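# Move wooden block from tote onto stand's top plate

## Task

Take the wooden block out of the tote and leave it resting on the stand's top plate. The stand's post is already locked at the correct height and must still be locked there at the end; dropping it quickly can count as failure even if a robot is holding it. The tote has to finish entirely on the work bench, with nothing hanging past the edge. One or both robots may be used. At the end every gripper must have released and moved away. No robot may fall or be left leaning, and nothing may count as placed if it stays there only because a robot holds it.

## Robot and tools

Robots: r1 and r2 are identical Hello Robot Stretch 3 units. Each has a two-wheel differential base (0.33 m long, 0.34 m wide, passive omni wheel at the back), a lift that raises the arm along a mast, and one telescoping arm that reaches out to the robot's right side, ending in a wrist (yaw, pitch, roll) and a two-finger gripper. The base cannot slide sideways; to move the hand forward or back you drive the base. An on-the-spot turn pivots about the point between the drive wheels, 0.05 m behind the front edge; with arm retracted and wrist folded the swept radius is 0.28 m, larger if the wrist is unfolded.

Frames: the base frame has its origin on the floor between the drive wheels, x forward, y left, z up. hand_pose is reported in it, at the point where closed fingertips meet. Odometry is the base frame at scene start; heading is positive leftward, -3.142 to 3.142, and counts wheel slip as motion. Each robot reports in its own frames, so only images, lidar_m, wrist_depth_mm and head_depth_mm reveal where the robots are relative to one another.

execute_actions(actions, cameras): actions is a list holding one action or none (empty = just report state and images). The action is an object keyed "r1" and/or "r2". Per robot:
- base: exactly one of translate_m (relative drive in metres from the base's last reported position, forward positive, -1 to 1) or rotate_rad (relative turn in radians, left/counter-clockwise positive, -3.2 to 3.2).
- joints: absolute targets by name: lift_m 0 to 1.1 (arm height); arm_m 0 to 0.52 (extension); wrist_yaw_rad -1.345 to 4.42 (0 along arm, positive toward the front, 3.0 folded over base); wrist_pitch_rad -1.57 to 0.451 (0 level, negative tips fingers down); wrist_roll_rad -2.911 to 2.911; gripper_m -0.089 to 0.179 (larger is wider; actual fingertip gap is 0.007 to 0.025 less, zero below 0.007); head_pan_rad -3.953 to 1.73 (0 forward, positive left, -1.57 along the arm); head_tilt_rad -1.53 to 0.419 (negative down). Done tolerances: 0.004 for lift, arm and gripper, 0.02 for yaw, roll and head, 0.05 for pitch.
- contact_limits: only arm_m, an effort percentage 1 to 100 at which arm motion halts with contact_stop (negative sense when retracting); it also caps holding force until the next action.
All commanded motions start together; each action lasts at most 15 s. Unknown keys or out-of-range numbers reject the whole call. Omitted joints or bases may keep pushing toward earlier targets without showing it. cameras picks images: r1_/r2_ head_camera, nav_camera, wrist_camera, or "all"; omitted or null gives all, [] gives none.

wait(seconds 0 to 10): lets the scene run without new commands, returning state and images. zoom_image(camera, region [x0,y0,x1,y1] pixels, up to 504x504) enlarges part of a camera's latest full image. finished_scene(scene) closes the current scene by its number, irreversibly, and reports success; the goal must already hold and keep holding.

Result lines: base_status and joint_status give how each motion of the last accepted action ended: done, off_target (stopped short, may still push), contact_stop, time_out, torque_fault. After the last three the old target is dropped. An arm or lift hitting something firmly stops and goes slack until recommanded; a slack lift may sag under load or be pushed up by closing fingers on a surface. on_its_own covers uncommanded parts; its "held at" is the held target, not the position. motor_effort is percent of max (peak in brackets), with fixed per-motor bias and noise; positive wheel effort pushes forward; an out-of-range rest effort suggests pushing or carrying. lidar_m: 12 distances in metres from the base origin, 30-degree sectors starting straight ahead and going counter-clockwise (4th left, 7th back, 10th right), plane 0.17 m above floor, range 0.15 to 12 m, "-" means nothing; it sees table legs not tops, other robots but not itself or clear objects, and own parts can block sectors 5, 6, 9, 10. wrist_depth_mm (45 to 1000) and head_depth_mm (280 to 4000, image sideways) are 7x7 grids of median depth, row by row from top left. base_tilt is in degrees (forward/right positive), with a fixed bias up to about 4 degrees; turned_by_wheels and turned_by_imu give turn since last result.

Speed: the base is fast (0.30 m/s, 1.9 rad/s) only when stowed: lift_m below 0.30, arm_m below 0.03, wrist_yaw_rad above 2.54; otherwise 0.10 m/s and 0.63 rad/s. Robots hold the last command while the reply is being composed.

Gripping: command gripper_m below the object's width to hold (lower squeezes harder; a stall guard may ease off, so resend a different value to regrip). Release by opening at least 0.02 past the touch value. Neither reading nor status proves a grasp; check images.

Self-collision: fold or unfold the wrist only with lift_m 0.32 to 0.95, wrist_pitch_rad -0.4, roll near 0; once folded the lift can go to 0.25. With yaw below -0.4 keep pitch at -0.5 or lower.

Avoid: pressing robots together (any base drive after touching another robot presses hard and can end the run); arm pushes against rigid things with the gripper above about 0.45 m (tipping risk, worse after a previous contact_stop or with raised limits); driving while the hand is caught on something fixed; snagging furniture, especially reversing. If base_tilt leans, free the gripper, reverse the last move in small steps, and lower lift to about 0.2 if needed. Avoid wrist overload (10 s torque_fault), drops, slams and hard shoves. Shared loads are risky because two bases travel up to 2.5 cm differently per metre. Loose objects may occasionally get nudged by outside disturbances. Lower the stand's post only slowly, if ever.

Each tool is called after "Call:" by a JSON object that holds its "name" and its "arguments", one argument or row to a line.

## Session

Call:
{"name": "execute_actions", "arguments": {
  "actions": [],
  "cameras": ["r1_nav_camera","r2_nav_camera"]
}}

Scene clock: 0.00 s.
r1.base_odometry: x=+0.000 y=+0.000 heading=+0.000 (m, m, rad; r1's odometry frame)
r1.turned_by_wheels: +0.000 (rad since the last result)
r1.turned_by_imu: +0.000 (rad since the last result)
r1.base_tilt: forward=+0.9 right=-0.4 (deg)
r1.lidar_m: 3.91 1.13 1.85 5.22 2.17 1.12 0.92 0.91 1.01 1.58 3.64 2.00
r1.head_depth_mm: 1905 2460 - - - 3981 2553 / 1905 2615 - - - - 2555 / 1882 2767 - - - 3994 2589 / 1862 2725 - - - - 2592 / 1861 2740 - - - 3909 2605 / 1845 2707 3926 3905 3888 3798 2601 / 1858 2682 3731 3686 3679 3649 2612
r1.base_status: not commanded
r1.joint_positions: lift_m=+0.481 arm_m=+0.000 wrist_yaw_rad=+2.898 wrist_pitch_rad=-0.431 wrist_roll_rad=-0.004 gripper_m=+0.037 head_pan_rad=-0.001 head_tilt_rad=+0.013
r1.joint_status: not commanded
r1.motor_effort: left_wheel=-1 right_wheel=+0 lift_m=+18 arm_m=+0 wrist_yaw_rad=-1 wrist_pitch_rad=+5 wrist_roll_rad=+0 gripper_m=+0 head_pan_rad=+1 head_tilt_rad=+2 (%)
r1.hand_pose: x=+0.0325 y=+0.0712 z=+0.4905 quat_wxyz=(+0.234, +0.702, +0.067, +0.669) (m; r1's base frame)
r1.wrist_depth_mm: - - - - - - - / - - - - - - - / - - - - - - - / - - - - - - - / 900 - 990 920 928 921 872 / 781 - - 753 789 743 758 / 652 663 616 641 640 634 640
r2.base_odometry: x=+0.000 y=+0.000 heading=+0.000 (m, m, rad; r2's odometry frame)
r2.turned_by_wheels: +0.000 (rad since the last result)
r2.turned_by_imu: +0.000 (rad since the last result)
r2.base_tilt: forward=+0.7 right=-0.4 (deg)
r2.lidar_m: 1.77 5.52 1.06 0.70 0.64 0.65 0.81 1.69 3.21 4.00 4.06 1.47
r2.head_depth_mm: 2049 3086 - - - 1780 2265 / 2073 3123 - - - 2744 2254 / 2094 3149 - - 2627 3097 2058 / 2126 3241 - - - 2904 2122 / 2129 3213 - - - 3175 2176 / 2135 3338 - - - 3168 2194 / 2146 3310 - - - 3159 2176
r2.base_status: not commanded
r2.joint_positions: lift_m=+0.504 arm_m=+0.001 wrist_yaw_rad=+2.790 wrist_pitch_rad=-0.507 wrist_roll_rad=+0.016 gripper_m=+0.037 head_pan_rad=-0.002 head_tilt_rad=-0.005
r2.joint_status: not commanded
r2.motor_effort: left_wheel=+1 right_wheel=-1 lift_m=+21 arm_m=+0 wrist_yaw_rad=+1 wrist_pitch_rad=+5 wrist_roll_rad=+0 gripper_m=+0 head_pan_rad=-1 head_tilt_rad=+2 (%)
r2.hand_pose: x=+0.0519 y=+0.0534 z=+0.4972 quat_wxyz=(+0.295, +0.710, +0.053, +0.637) (m; r2's base frame)
r2.wrist_depth_mm: 587 673 887 - - - - / - 718 945 - - - - / - 793 995 - - - - / - 854 965 981 960 950 947 / 660 846 848 824 833 821 809 / 692 - - 710 - 715 693 / 651 647 644 633 629 619 627
pictures: r1_nav_camera (sideways: a quarter turn counterclockwise sets it upright), r2_nav_camera (sideways: a quarter turn counterclockwise sets it upright)
Images, in order (width x height): r1_nav_camera 672x504, r2_nav_camera 672x504.

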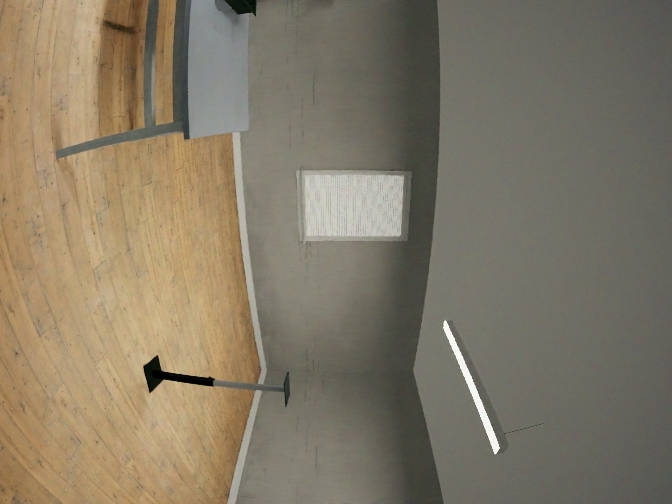

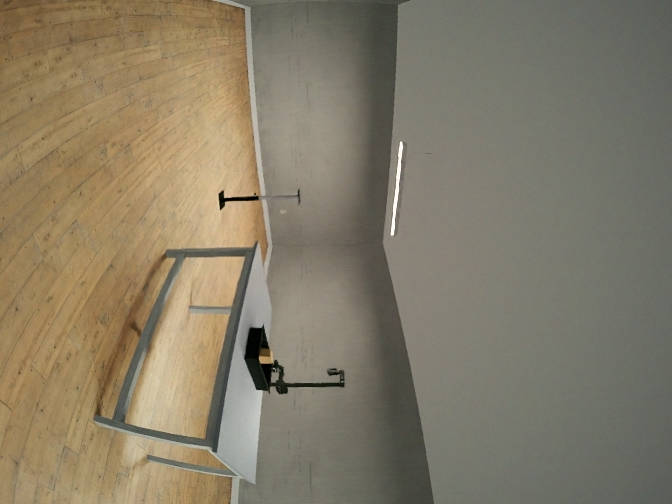

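Call:
{"name": "execute_actions", "arguments": {
  "actions": [
    {"r1":{"base":{"translate_m":0.55},"joints":{"lift_m":0.95,"wrist_pitch_rad":-0.4,"head_pan_rad":-1.57,"head_tilt_rad":-0.6}}}
  ],
  "cameras": []
}}

Call:
{"name": "execute_actions", "arguments": {
  "actions": [
    {"r1":{"base":{"rotate_rad":1.57},"joints":{"wrist_yaw_rad":0,"gripper_m":0.1}}}
  ],
  "cameras": []
}}

Call:
{"name": "execute_actions", "arguments": {
  "actions": [
    {"r1":{"base":{"translate_m":1.0},"joints":{"lift_m":1.1}}}
  ],
  "cameras": ["r1_nav_camera","r1_head_camera"]
}}

Scene clock: 17.10 s.
r1.base_odometry: x=+0.550 y=+0.000 heading=+0.000 (m, m, rad; r1's odometry frame)
r1.turned_by_wheels: +0.000 (rad since the last result)
r1.turned_by_imu: +0.000 (rad since the last result)
r1.base_tilt: forward=+0.8 right=-0.6 (deg)
r1.lidar_m: 3.39 0.66 1.39 1.77 3.47 1.76 1.44 1.43 1.57 2.47 3.43 1.51
r1.head_depth_mm: 1938 2045 2174 2237 2012 - - / 2210 2362 2529 2465 1957 - - / 2613 2861 2949 2473 1885 - - / 3105 3412 3421 2457 1877 1658 - / 3138 3444 3485 2446 1889 - - / 3007 3300 3470 2418 1885 1569 - / 2899 3158 3324 2447 1879 1525 1288
r1.base_status: done
r1.joint_positions: lift_m=+0.950 arm_m=+0.000 wrist_yaw_rad=+2.898 wrist_pitch_rad=-0.420 wrist_roll_rad=-0.004 gripper_m=+0.037 head_pan_rad=-1.563 head_tilt_rad=-0.592
r1.joint_status: all done
r1.motor_effort: left_wheel=-1(5) right_wheel=+0(3) lift_m=+23(25) arm_m=+0(0) wrist_yaw_rad=+0(1) wrist_pitch_rad=+8(8) wrist_roll_rad=+0(1) gripper_m=-1(0) head_pan_rad=-2(25) head_tilt_rad=-5(39) (%)
r1.hand_pose: x=+0.0329 y=+0.0726 z=+0.9619 quat_wxyz=(+0.231, +0.703, +0.063, +0.670) (m; r1's base frame)
r1.wrist_depth_mm: - - - - - - - / - - - - - - - / - - - - 883 829 - / - - - - - - - / - - - - - - - / - - - - - - - / - - - - - - -
r2.base_odometry: x=+0.000 y=+0.000 heading=+0.000 (m, m, rad; r2's odometry frame)
r2.turned_by_wheels: +0.000 (rad since the last result)
r2.turned_by_imu: -0.001 (rad since the last result)
r2.base_tilt: forward=+0.6 right=-0.2 (deg)
r2.lidar_m: 1.76 5.52 1.06 0.70 0.64 0.65 0.81 1.68 3.20 4.02 4.08 1.47
r2.head_depth_mm: 2073 3135 - - 3151 1792 2286 / 2068 3115 - - - 2745 2241 / 2073 3195 - - 2619 3003 2050 / 2102 3261 - - - 2861 2133 / 2136 3279 - - - 3180 2194 / 2118 3313 - - - 3121 2184 / 2147 3312 - - - 3147 2181
r2.base_status: not commanded
r2.joint_positions: lift_m=+0.504 arm_m=+0.001 wrist_yaw_rad=+2.790 wrist_pitch_rad=-0.507 wrist_roll_rad=+0.016 gripper_m=+0.037 head_pan_rad=-0.002 head_tilt_rad=-0.005
r2.joint_status: not commanded
r2.motor_effort: left_wheel=+1(0) right_wheel=-1(1) lift_m=+21(20) arm_m=+0(1) wrist_yaw_rad=+1(1) wrist_pitch_rad=+5(4) wrist_roll_rad=+0(0) gripper_m=+1(0) head_pan_rad=+0(0) head_tilt_rad=+2(2) (%)
r2.hand_pose: x=+0.0519 y=+0.0534 z=+0.4972 quat_wxyz=(+0.295, +0.710, +0.053, +0.637) (m; r2's base frame)
r2.wrist_depth_mm: 581 685 873 - - - - / - 719 956 - - - - / - 769 - - - - - / - 849 957 972 958 951 958 / 656 848 852 820 855 815 807 / 693 - - 715 - 714 699 / 653 638 636 636 631 624 625
pictures: none
No camera images: the call's "cameras" was empty. Leave "cameras" out to get every camera's image.

Scene clock: 20.67 s.
r1.base_odometry: x=+0.550 y=+0.000 heading=+1.570 (m, m, rad; r1's odometry frame)
r1.turned_by_wheels: +1.570 (rad since the last result)
r1.turned_by_imu: +1.586 (rad since the last result)
r1.base_tilt: forward=+0.8 right=-0.6 (deg)
r1.lidar_m: 1.77 3.52 1.77 1.44 1.43 1.58 2.46 3.42 1.51 3.38 0.65 1.39
r1.head_depth_mm: 3639 - 3543 2476 2005 - - / 3479 3821 3484 2445 1960 - - / 3337 3657 3479 2458 2025 - - / 3207 3532 3485 2455 2021 - - / 3031 3338 3458 2465 1928 1533 1295 / 2969 3214 3365 2428 1880 1531 1291 / 2824 3073 3273 2422 1882 1538 1288
r1.base_status: done
r1.joint_positions: lift_m=+0.950 arm_m=+0.000 wrist_yaw_rad=+0.002 wrist_pitch_rad=-0.420 wrist_roll_rad=-0.004 gripper_m=+0.100 head_pan_rad=-1.563 head_tilt_rad=-0.592
r1.joint_status: all done
r1.motor_effort: left_wheel=-3(7) right_wheel=+2(6) lift_m=+23(23) arm_m=+0(1) wrist_yaw_rad=-3(4) wrist_pitch_rad=+8(8) wrist_roll_rad=+0(0) gripper_m=+0(83) head_pan_rad=-1(2) head_tilt_rad=-5(4) (%)
r1.hand_pose: x=-0.0211 y=-0.3691 z=+0.9619 quat_wxyz=(+0.693, +0.149, -0.690, -0.147) (m; r1's base frame)
r1.wrist_depth_mm: - - - - - - - / - - - - - - - / 896 - - - - - - / 931 - - - - - - / - - - - - - - / - - - - - - - / - - - - - - -
r2.base_odometry: x=+0.000 y=+0.000 heading=+0.000 (m, m, rad; r2's odometry frame)
r2.turned_by_wheels: +0.000 (rad since the last result)
r2.turned_by_imu: +0.000 (rad since the last result)
r2.base_tilt: forward=+0.6 right=-0.2 (deg)
r2.lidar_m: 1.76 5.52 1.06 0.70 0.64 0.65 0.81 1.68 3.21 3.97 4.08 1.47
r2.head_depth_mm: 2045 3100 - - 3298 1782 2252 / 2070 3135 - - - 2769 2257 / 2056 3170 - - 2608 3040 2044 / 2112 3251 - - - 2809 2121 / 2123 3284 - - - 3154 2205 / 2121 3309 - - - 3107 2199 / 2164 3334 - - - 3096 2175
r2.base_status: not commanded
r2.joint_positions: lift_m=+0.504 arm_m=+0.001 wrist_yaw_rad=+2.790 wrist_pitch_rad=-0.507 wrist_roll_rad=+0.016 gripper_m=+0.037 head_pan_rad=-0.002 head_tilt_rad=-0.005
r2.joint_status: not commanded
r2.motor_effort: left_wheel=+0(1) right_wheel=-1(1) lift_m=+21(20) arm_m=+0(0) wrist_yaw_rad=+1(1) wrist_pitch_rad=+5(4) wrist_roll_rad=+0(1) gripper_m=+0(1) head_pan_rad=+0(1) head_tilt_rad=+2(2) (%)
r2.hand_pose: x=+0.0519 y=+0.0534 z=+0.4972 quat_wxyz=(+0.295, +0.710, +0.053, +0.637) (m; r2's base frame)
r2.wrist_depth_mm: 586 691 884 - - - - / - 724 931 - - - - / - 778 - - - - - / - 854 951 969 966 937 922 / 651 866 850 807 847 807 806 / 695 - - 721 - 713 696 / 651 635 636 639 631 632 628
pictures: none
No camera images: the call's "cameras" was empty. Leave "cameras" out to get every camera's image.

Scene clock: 31.90 s.
r1.base_odometry: x=+0.551 y=+1.000 heading=+1.570 (m, m, rad; r1's odometry frame)
r1.turned_by_wheels: +0.000 (rad since the last result)
r1.turned_by_imu: +0.001 (rad since the last result)
r1.base_tilt: forward=+0.7 right=-0.6 (deg)
r1.lidar_m: 0.77 4.37 2.18 1.79 1.79 1.96 3.09 0.71 0.73 0.91 0.91 1.00
r1.head_depth_mm: - - - - - - 544 / - - - - - - 525 / - - - - - - 532 / 2804 - - - 751 615 532 / 2721 2962 3178 924 774 598 530 / 2629 2885 3091 1000 715 566 530 / 2522 2765 2987 868 660 625 529
r1.base_status: done
r1.joint_positions: lift_m=+1.100 arm_m=+0.000 wrist_yaw_rad=+0.002 wrist_pitch_rad=-0.420 wrist_roll_rad=-0.004 gripper_m=+0.100 head_pan_rad=-1.563 head_tilt_rad=-0.592
r1.joint_status: all done
r1.motor_effort: left_wheel=-3(4) right_wheel=+2(6) lift_m=+23(24) arm_m=+0(0) wrist_yaw_rad=-3(3) wrist_pitch_rad=+8(8) wrist_roll_rad=+0(0) gripper_m=+0(0) head_pan_rad=-2(2) head_tilt_rad=-4(5) (%)
r1.hand_pose: x=-0.0211 y=-0.3691 z=+1.1120 quat_wxyz=(+0.693, +0.148, -0.690, -0.147) (m; r1's base frame)
r1.wrist_depth_mm: - - - - - - - / - - - - - - - / - - - - - - - / - - - 901 893 - - / 732 601 683 714 728 724 - / 542 563 586 603 580 593 606 / 458 459 483 498 506 495 495
r2.base_odometry: x=+0.000 y=+0.000 heading=+0.000 (m, m, rad; r2's odometry frame)
r2.turned_by_wheels: +0.000 (rad since the last result)
r2.turned_by_imu: -0.001 (rad since the last result)
r2.base_tilt: forward=+0.5 right=-0.2 (deg)
r2.lidar_m: 1.76 5.50 1.06 0.70 0.64 0.65 0.81 1.68 3.20 4.00 4.08 1.47
r2.head_depth_mm: 2054 3088 - - - 1775 2266 / 2078 3167 - - - 2737 2254 / 2063 3208 - - 2634 3047 2043 / 2124 3278 - - - 2829 2145 / 2143 3258 - - - 3203 2203 / 2122 3318 - - - 3153 2174 / 2145 3387 - - - 3120 2143
r2.base_status: not commanded
r2.joint_positions: lift_m=+0.504 arm_m=+0.001 wrist_yaw_rad=+2.790 wrist_pitch_rad=-0.507 wrist_roll_rad=+0.016 gripper_m=+0.037 head_pan_rad=-0.002 head_tilt_rad=-0.005
r2.joint_status: not commanded
r2.motor_effort: left_wheel=+1(1) right_wheel=+0(1) lift_m=+21(20) arm_m=+0(0) wrist_yaw_rad=+0(1) wrist_pitch_rad=+5(5) wrist_roll_rad=+1(1) gripper_m=+0(1) head_pan_rad=+0(0) head_tilt_rad=+2(2) (%)
r2.hand_pose: x=+0.0519 y=+0.0534 z=+0.4972 quat_wxyz=(+0.295, +0.710, +0.053, +0.637) (m; r2's base frame)
r2.wrist_depth_mm: 593 691 886 - - - - / - 718 944 - - - - / - 771 - - - - - / - 856 950 964 976 972 930 / 657 848 860 835 839 807 803 / 700 - - 716 - 710 704 / 649 640 634 630 629 630 621
pictures: r1_head_camera (sideways: a quarter turn clockwise sets it upright), r1_nav_camera (sideways: a quarter turn counterclockwise sets it upright)
Images, in order (width x height): r1_head_camera 896x504, r1_nav_camera 672x504.

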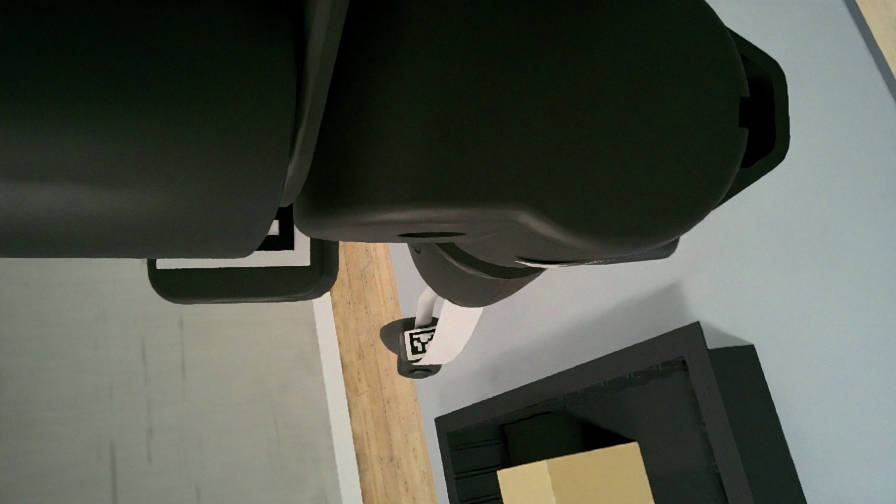

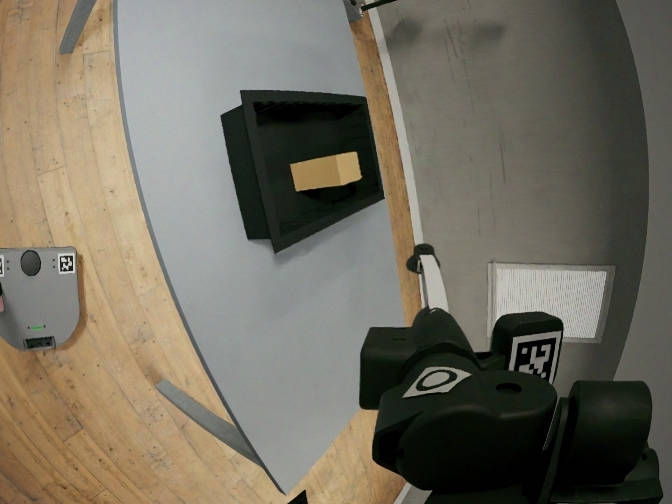

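Call:
{"name": "execute_actions", "arguments": {
  "actions": [
    {"r1":{"base":{"rotate_rad":0.4},"joints":{"arm_m":0.15,"wrist_pitch_rad":-1.0}}}
  ],
  "cameras": ["r1_wrist_camera"]
}}

Scene clock: 43.43 s.
r1.base_odometry: x=+0.551 y=+1.000 heading=+1.970 (m, m, rad; r1's odometry frame)
r1.turned_by_wheels: +0.400 (rad since the last result)
r1.turned_by_imu: +0.402 (rad since the last result)
r1.base_tilt: forward=+0.8 right=-0.5 (deg)
r1.lidar_m: 4.44 2.42 1.83 1.78 1.88 2.63 2.23 0.71 0.93 0.91 0.95 0.77
r1.head_depth_mm: - - 3162 1010 776 632 532 / - - 3185 1008 775 615 532 / - - - - 724 577 532 / - 2799 - - 694 580 531 / 2597 2873 3116 892 757 582 531 / 2574 2869 3098 958 712 582 530 / 2583 2859 3120 997 770 597 529
r1.base_status: done
r1.joint_positions: lift_m=+1.100 arm_m=+0.150 wrist_yaw_rad=+0.001 wrist_pitch_rad=-1.003 wrist_roll_rad=-0.004 gripper_m=+0.100 head_pan_rad=-1.563 head_tilt_rad=-0.593
r1.joint_status: all done
r1.motor_effort: left_wheel=-3(7) right_wheel=+1(6) lift_m=+23(23) arm_m=+6(7) wrist_yaw_rad=-2(2) wrist_pitch_rad=+2(7) wrist_roll_rad=+0(0) gripper_m=+0(1) head_pan_rad=-2(1) head_tilt_rad=-4(6) (%)
r1.hand_pose: x=-0.0215 y=-0.4120 z=+1.0094 quat_wxyz=(+0.622, +0.341, -0.618, -0.339) (m; r1's base frame)
r1.wrist_depth_mm: 563 561 477 473 576 598 598 / 509 527 494 517 528 539 542 / 474 478 469 353 477 498 490 / 440 440 441 437 448 454 463 / 411 404 415 422 412 423 427 / 384 376 390 392 330 395 408 / 361 362 358 355 366 378 377
r2.base_odometry: x=+0.000 y=+0.000 heading=+0.000 (m, m, rad; r2's odometry frame)
r2.turned_by_wheels: +0.000 (rad since the last result)
r2.turned_by_imu: -0.001 (rad since the last result)
r2.base_tilt: forward=+0.7 right=-0.4 (deg)
r2.lidar_m: 1.76 5.54 1.06 0.70 0.64 0.65 0.81 1.69 3.20 4.03 4.08 1.47
r2.head_depth_mm: 2053 3078 - - - 1798 2281 / 2079 3150 - - - 2750 2279 / 2087 3219 - - 2616 3035 2073 / 2104 3184 - - - 2895 2131 / 2122 3294 - - - 3191 2216 / 2124 3330 - - - 3137 2180 / 2151 3323 - - - 3115 2188
r2.base_status: not commanded
r2.joint_positions: lift_m=+0.504 arm_m=+0.001 wrist_yaw_rad=+2.790 wrist_pitch_rad=-0.507 wrist_roll_rad=+0.016 gripper_m=+0.037 head_pan_rad=-0.002 head_tilt_rad=-0.005
r2.joint_status: not commanded
r2.motor_effort: left_wheel=+1(0) right_wheel=-1(1) lift_m=+21(20) arm_m=+0(0) wrist_yaw_rad=+0(1) wrist_pitch_rad=+5(5) wrist_roll_rad=+1(0) gripper_m=+0(1) head_pan_rad=-1(1) head_tilt_rad=+2(2) (%)
r2.hand_pose: x=+0.0519 y=+0.0534 z=+0.4972 quat_wxyz=(+0.295, +0.710, +0.053, +0.637) (m; r2's base frame)
r2.wrist_depth_mm: 591 690 872 - - - - / - 730 947 - - - - / - 768 - - - - - / - 853 962 974 981 956 949 / 661 846 857 836 841 810 809 / 698 - - 716 - 711 708 / 647 645 638 635 632 628 623
pictures: r1_wrist_camera
Images, in order (width x height): r1_wrist_camera 644x364.

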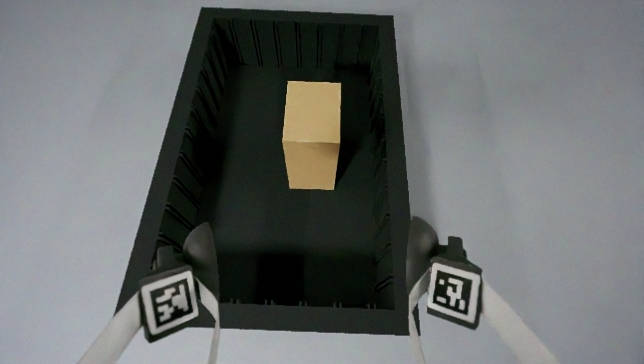

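Same view as before: arm +0.16, lift 0.97.

Call:
{"name": "execute_actions", "arguments": {
  "actions": [
    {"r1":{"joints":{"arm_m":0.315}}}
  ],
  "cameras": []
}}

Call:
{"name": "execute_actions", "arguments": {
  "actions": [
    {"r1":{"joints":{"lift_m":0.97}}}
  ],
  "cameras": []
}}

Call:
{"name": "execute_actions", "arguments": {
  "actions": [
    {"r1":{"joints":{"gripper_m":0.02}}}
  ],
  "cameras": ["r1_wrist_camera"]
}}

Scene clock: 51.93 s.
r1.base_odometry: x=+0.551 y=+1.000 heading=+1.970 (m, m, rad; r1's odometry frame)
r1.turned_by_wheels: +0.000 (rad since the last result)
r1.turned_by_imu: -0.001 (rad since the last result)
r1.base_tilt: forward=+0.8 right=-0.6 (deg)
r1.lidar_m: 4.42 2.42 1.84 1.78 1.87 2.64 2.22 0.71 0.93 0.91 0.95 0.77
r1.head_depth_mm: 2673 2871 3102 1007 778 633 532 / 2654 2914 3138 1008 776 616 532 / - 2943 3124 886 725 577 531 / - - 3010 874 694 580 530 / 2575 2813 3103 886 771 581 530 / 2614 2828 3089 956 714 582 529 / 2586 2850 3076 1000 770 596 529
r1.base_status: not commanded
r1.joint_positions: lift_m=+1.100 arm_m=+0.315 wrist_yaw_rad=+0.001 wrist_pitch_rad=-1.003 wrist_roll_rad=-0.004 gripper_m=+0.100 head_pan_rad=-1.563 head_tilt_rad=-0.593
r1.joint_status: all done
r1.motor_effort: left_wheel=-3(3) right_wheel=+2(2) lift_m=+23(23) arm_m=+7(8) wrist_yaw_rad=-1(1) wrist_pitch_rad=+2(1) wrist_roll_rad=+1(0) gripper_m=-1(0) head_pan_rad=-2(2) head_tilt_rad=-5(5) (%)
r1.hand_pose: x=-0.0215 y=-0.5769 z=+1.0093 quat_wxyz=(+0.621, +0.341, -0.618, -0.340) (m; r1's base frame)
r1.wrist_depth_mm: - - - - - - - / 513 524 515 529 541 537 538 / 478 472 402 408 484 502 500 / 433 442 443 446 444 460 462 / 408 409 415 295 407 426 429 / 386 386 383 275 381 400 405 / 359 326 358 360 358 375 376
r2.base_odometry: x=+0.000 y=+0.000 heading=+0.000 (m, m, rad; r2's odometry frame)
r2.turned_by_wheels: +0.000 (rad since the last result)
r2.turned_by_imu: -0.001 (rad since the last result)
r2.base_tilt: forward=+0.6 right=-0.2 (deg)
r2.lidar_m: 1.76 5.54 1.07 0.70 0.64 0.65 0.81 1.68 3.20 4.00 4.08 1.47
r2.head_depth_mm: 2077 3089 - - - 1792 2245 / 2054 3109 - - - 2719 2243 / 2077 3185 - - 2629 3057 2057 / 2084 3211 - - - 2889 2127 / 2110 3310 - - - 3160 2195 / 2126 3311 - - - 3167 2183 / 2142 3335 - - - 3164 2169
r2.base_status: not commanded
r2.joint_positions: lift_m=+0.504 arm_m=+0.001 wrist_yaw_rad=+2.790 wrist_pitch_rad=-0.507 wrist_roll_rad=+0.016 gripper_m=+0.037 head_pan_rad=-0.002 head_tilt_rad=-0.005
r2.joint_status: not commanded
r2.motor_effort: left_wheel=+1(1) right_wheel=-1(1) lift_m=+21(20) arm_m=+1(0) wrist_yaw_rad=+0(0) wrist_pitch_rad=+5(5) wrist_roll_rad=+0(0) gripper_m=+1(1) head_pan_rad=+0(2) head_tilt_rad=+2(2) (%)
r2.hand_pose: x=+0.0519 y=+0.0534 z=+0.4972 quat_wxyz=(+0.295, +0.710, +0.053, +0.637) (m; r2's base frame)
r2.wrist_depth_mm: 588 684 873 - - - - / - 727 948 - - - - / - 773 - - - - - / - 831 962 968 976 927 950 / 663 858 845 832 841 814 800 / 695 - - 715 - 699 700 / 655 636 640 642 631 622 634
pictures: none
No camera images: the call's "cameras" was empty. Leave "cameras" out to get every camera's image.

Scene clock: 53.93 s.
r1.base_odometry: x=+0.551 y=+1.000 heading=+1.970 (m, m, rad; r1's odometry frame)
r1.turned_by_wheels: +0.000 (rad since the last result)
r1.turned_by_imu: +0.000 (rad since the last result)
r1.base_tilt: forward=+0.9 right=-0.6 (deg)
r1.lidar_m: 4.43 2.42 1.84 1.78 1.88 2.63 2.23 0.71 0.93 0.91 0.95 0.77
r1.head_depth_mm: 2600 2859 - - 778 632 533 / 2611 2822 - 1006 776 615 532 / 2610 2807 - 876 714 578 532 / 2606 2842 - - 694 579 531 / 2585 2839 3111 899 769 581 530 / 2598 2811 3083 960 713 582 530 / 2600 2844 3107 999 770 595 529
r1.base_status: not commanded
r1.joint_positions: lift_m=+0.970 arm_m=+0.315 wrist_yaw_rad=+0.001 wrist_pitch_rad=-1.004 wrist_roll_rad=-0.004 gripper_m=+0.100 head_pan_rad=-1.563 head_tilt_rad=-0.593
r1.joint_status: all done
r1.motor_effort: left_wheel=-3(3) right_wheel=+2(2) lift_m=+13(20) arm_m=+7(6) wrist_yaw_rad=-1(1) wrist_pitch_rad=+2(2) wrist_roll_rad=+0(0) gripper_m=-1(1) head_pan_rad=-2(2) head_tilt_rad=-5(5) (%)
r1.hand_pose: x=-0.0215 y=-0.5769 z=+0.8800 quat_wxyz=(+0.621, +0.341, -0.618, -0.340) (m; r1's base frame)
r1.wrist_depth_mm: 388 279 276 282 281 404 404 / 350 261 335 330 301 366 369 / 325 262 330 329 295 339 343 / 211 265 301 174 258 308 315 / 195 268 283 161 244 288 294 / 193 237 254 153 259 275 273 / 191 242 249 251 245 175 256
r2.base_odometry: x=+0.000 y=+0.000 heading=+0.000 (m, m, rad; r2's odometry frame)
r2.turned_by_wheels: +0.000 (rad since the last result)
r2.turned_by_imu: +0.000 (rad since the last result)
r2.base_tilt: forward=+0.8 right=-0.1 (deg)
r2.lidar_m: 1.76 5.57 1.06 0.70 0.64 0.65 0.81 1.69 3.19 4.00 4.07 1.47
r2.head_depth_mm: 2058 3101 - - 2059 1792 2291 / 2076 3170 - - - 2755 2274 / 2092 3150 - - 2665 3043 2066 / 2103 3214 - - - 2872 2149 / 2119 3255 - - - 3179 2213 / 2152 3286 - - - 3142 2191 / 2162 3360 - - - 3167 2152
r2.base_status: not commanded
r2.joint_positions: lift_m=+0.504 arm_m=+0.001 wrist_yaw_rad=+2.790 wrist_pitch_rad=-0.507 wrist_roll_rad=+0.016 gripper_m=+0.037 head_pan_rad=-0.002 head_tilt_rad=-0.005
r2.joint_status: not commanded
r2.motor_effort: left_wheel=+1(1) right_wheel=+0(1) lift_m=+21(20) arm_m=+0(0) wrist_yaw_rad=+1(1) wrist_pitch_rad=+5(5) wrist_roll_rad=+0(0) gripper_m=-1(1) head_pan_rad=+1(0) head_tilt_rad=+2(2) (%)
r2.hand_pose: x=+0.0519 y=+0.0534 z=+0.4972 quat_wxyz=(+0.295, +0.710, +0.053, +0.637) (m; r2's base frame)
r2.wrist_depth_mm: 586 694 876 - - - - / - 722 945 - - - - / - 783 - - - - - / - 841 954 953 957 965 946 / 659 841 852 824 844 816 806 / 705 - - 718 - 710 700 / 653 631 638 630 635 630 620
pictures: none
No camera images: the call's "cameras" was empty. Leave "cameras" out to get every camera's image.

Scene clock: 55.23 s.
r1.base_odometry: x=+0.551 y=+1.000 heading=+1.970 (m, m, rad; r1's odometry frame)
r1.turned_by_wheels: +0.000 (rad since the last result)
r1.turned_by_imu: +0.000 (rad since the last result)
r1.base_tilt: forward=+0.8 right=-0.4 (deg)
r1.lidar_m: 4.44 2.42 1.83 1.78 1.87 2.63 2.22 0.71 0.93 0.91 0.95 0.77
r1.head_depth_mm: 2619 2869 - - 777 632 532 / 2626 2849 - 987 774 615 532 / 2628 2833 - 876 721 577 532 / 2584 2854 - - 694 580 532 / 2610 2871 3089 888 769 582 531 / 2586 2841 3116 959 713 583 530 / 2586 2853 3082 998 770 596 529
r1.base_status: not commanded
r1.joint_positions: lift_m=+0.970 arm_m=+0.315 wrist_yaw_rad=+0.001 wrist_pitch_rad=-1.010 wrist_roll_rad=-0.004 gripper_m=+0.021 head_pan_rad=-1.563 head_tilt_rad=-0.593
r1.joint_status: all done
r1.motor_effort: left_wheel=-4(3) right_wheel=+3(3) lift_m=+13(13) arm_m=+5(6) wrist_yaw_rad=-1(2) wrist_pitch_rad=+4(4) wrist_roll_rad=+0(0) gripper_m=-20(95) head_pan_rad=-3(2) head_tilt_rad=-5(4) (%)
r1.hand_pose: x=-0.0215 y=-0.5754 z=+0.8792 quat_wxyz=(+0.620, +0.343, -0.617, -0.342) (m; r1's base frame)
r1.wrist_depth_mm: 381 276 277 279 279 400 400 / 349 259 335 330 306 363 370 / 318 265 325 326 298 343 340 / 208 263 306 172 289 304 315 / 194 269 279 159 227 288 290 / 191 255 150 152 - 265 272 / 195 239 245 248 245 251 256
r2.base_odometry: x=+0.000 y=+0.000 heading=+0.000 (m, m, rad; r2's odometry frame)
r2.turned_by_wheels: +0.000 (rad since the last result)
r2.turned_by_imu: +0.000 (rad since the last result)
r2.base_tilt: forward=+0.7 right=-0.2 (deg)
r2.lidar_m: 1.76 5.54 1.06 0.70 0.64 0.65 0.82 1.68 3.21 4.00 4.08 1.47
r2.head_depth_mm: 2056 3101 - - 2034 1785 2256 / 2063 3123 - - - 2726 2271 / 2080 3172 - - 2617 3081 2076 / 2115 3159 - - - 2846 2147 / 2114 3305 - - - 3170 2198 / 2120 3314 - - - 3149 2188 / 2109 3379 - - - 3109 2161
r2.base_status: not commanded
r2.joint_positions: lift_m=+0.504 arm_m=+0.001 wrist_yaw_rad=+2.790 wrist_pitch_rad=-0.507 wrist_roll_rad=+0.016 gripper_m=+0.037 head_pan_rad=-0.002 head_tilt_rad=-0.005
r2.joint_status: not commanded
r2.motor_effort: left_wheel=+1(1) right_wheel=-1(1) lift_m=+20(20) arm_m=+0(1) wrist_yaw_rad=+0(1) wrist_pitch_rad=+5(4) wrist_roll_rad=+0(0) gripper_m=+0(0) head_pan_rad=-1(2) head_tilt_rad=+2(2) (%)
r2.hand_pose: x=+0.0519 y=+0.0534 z=+0.4972 quat_wxyz=(+0.295, +0.710, +0.053, +0.637) (m; r2's base frame)
r2.wrist_depth_mm: 588 684 889 - - - - / - 716 950 - - - - / - 784 - - - - - / - 834 938 976 967 970 964 / 657 837 849 828 840 801 800 / 696 - - 732 - 704 695 / 654 640 642 642 635 624 628
pictures: r1_wrist_camera
Images, in order (width x height): r1_wrist_camera 644x364.

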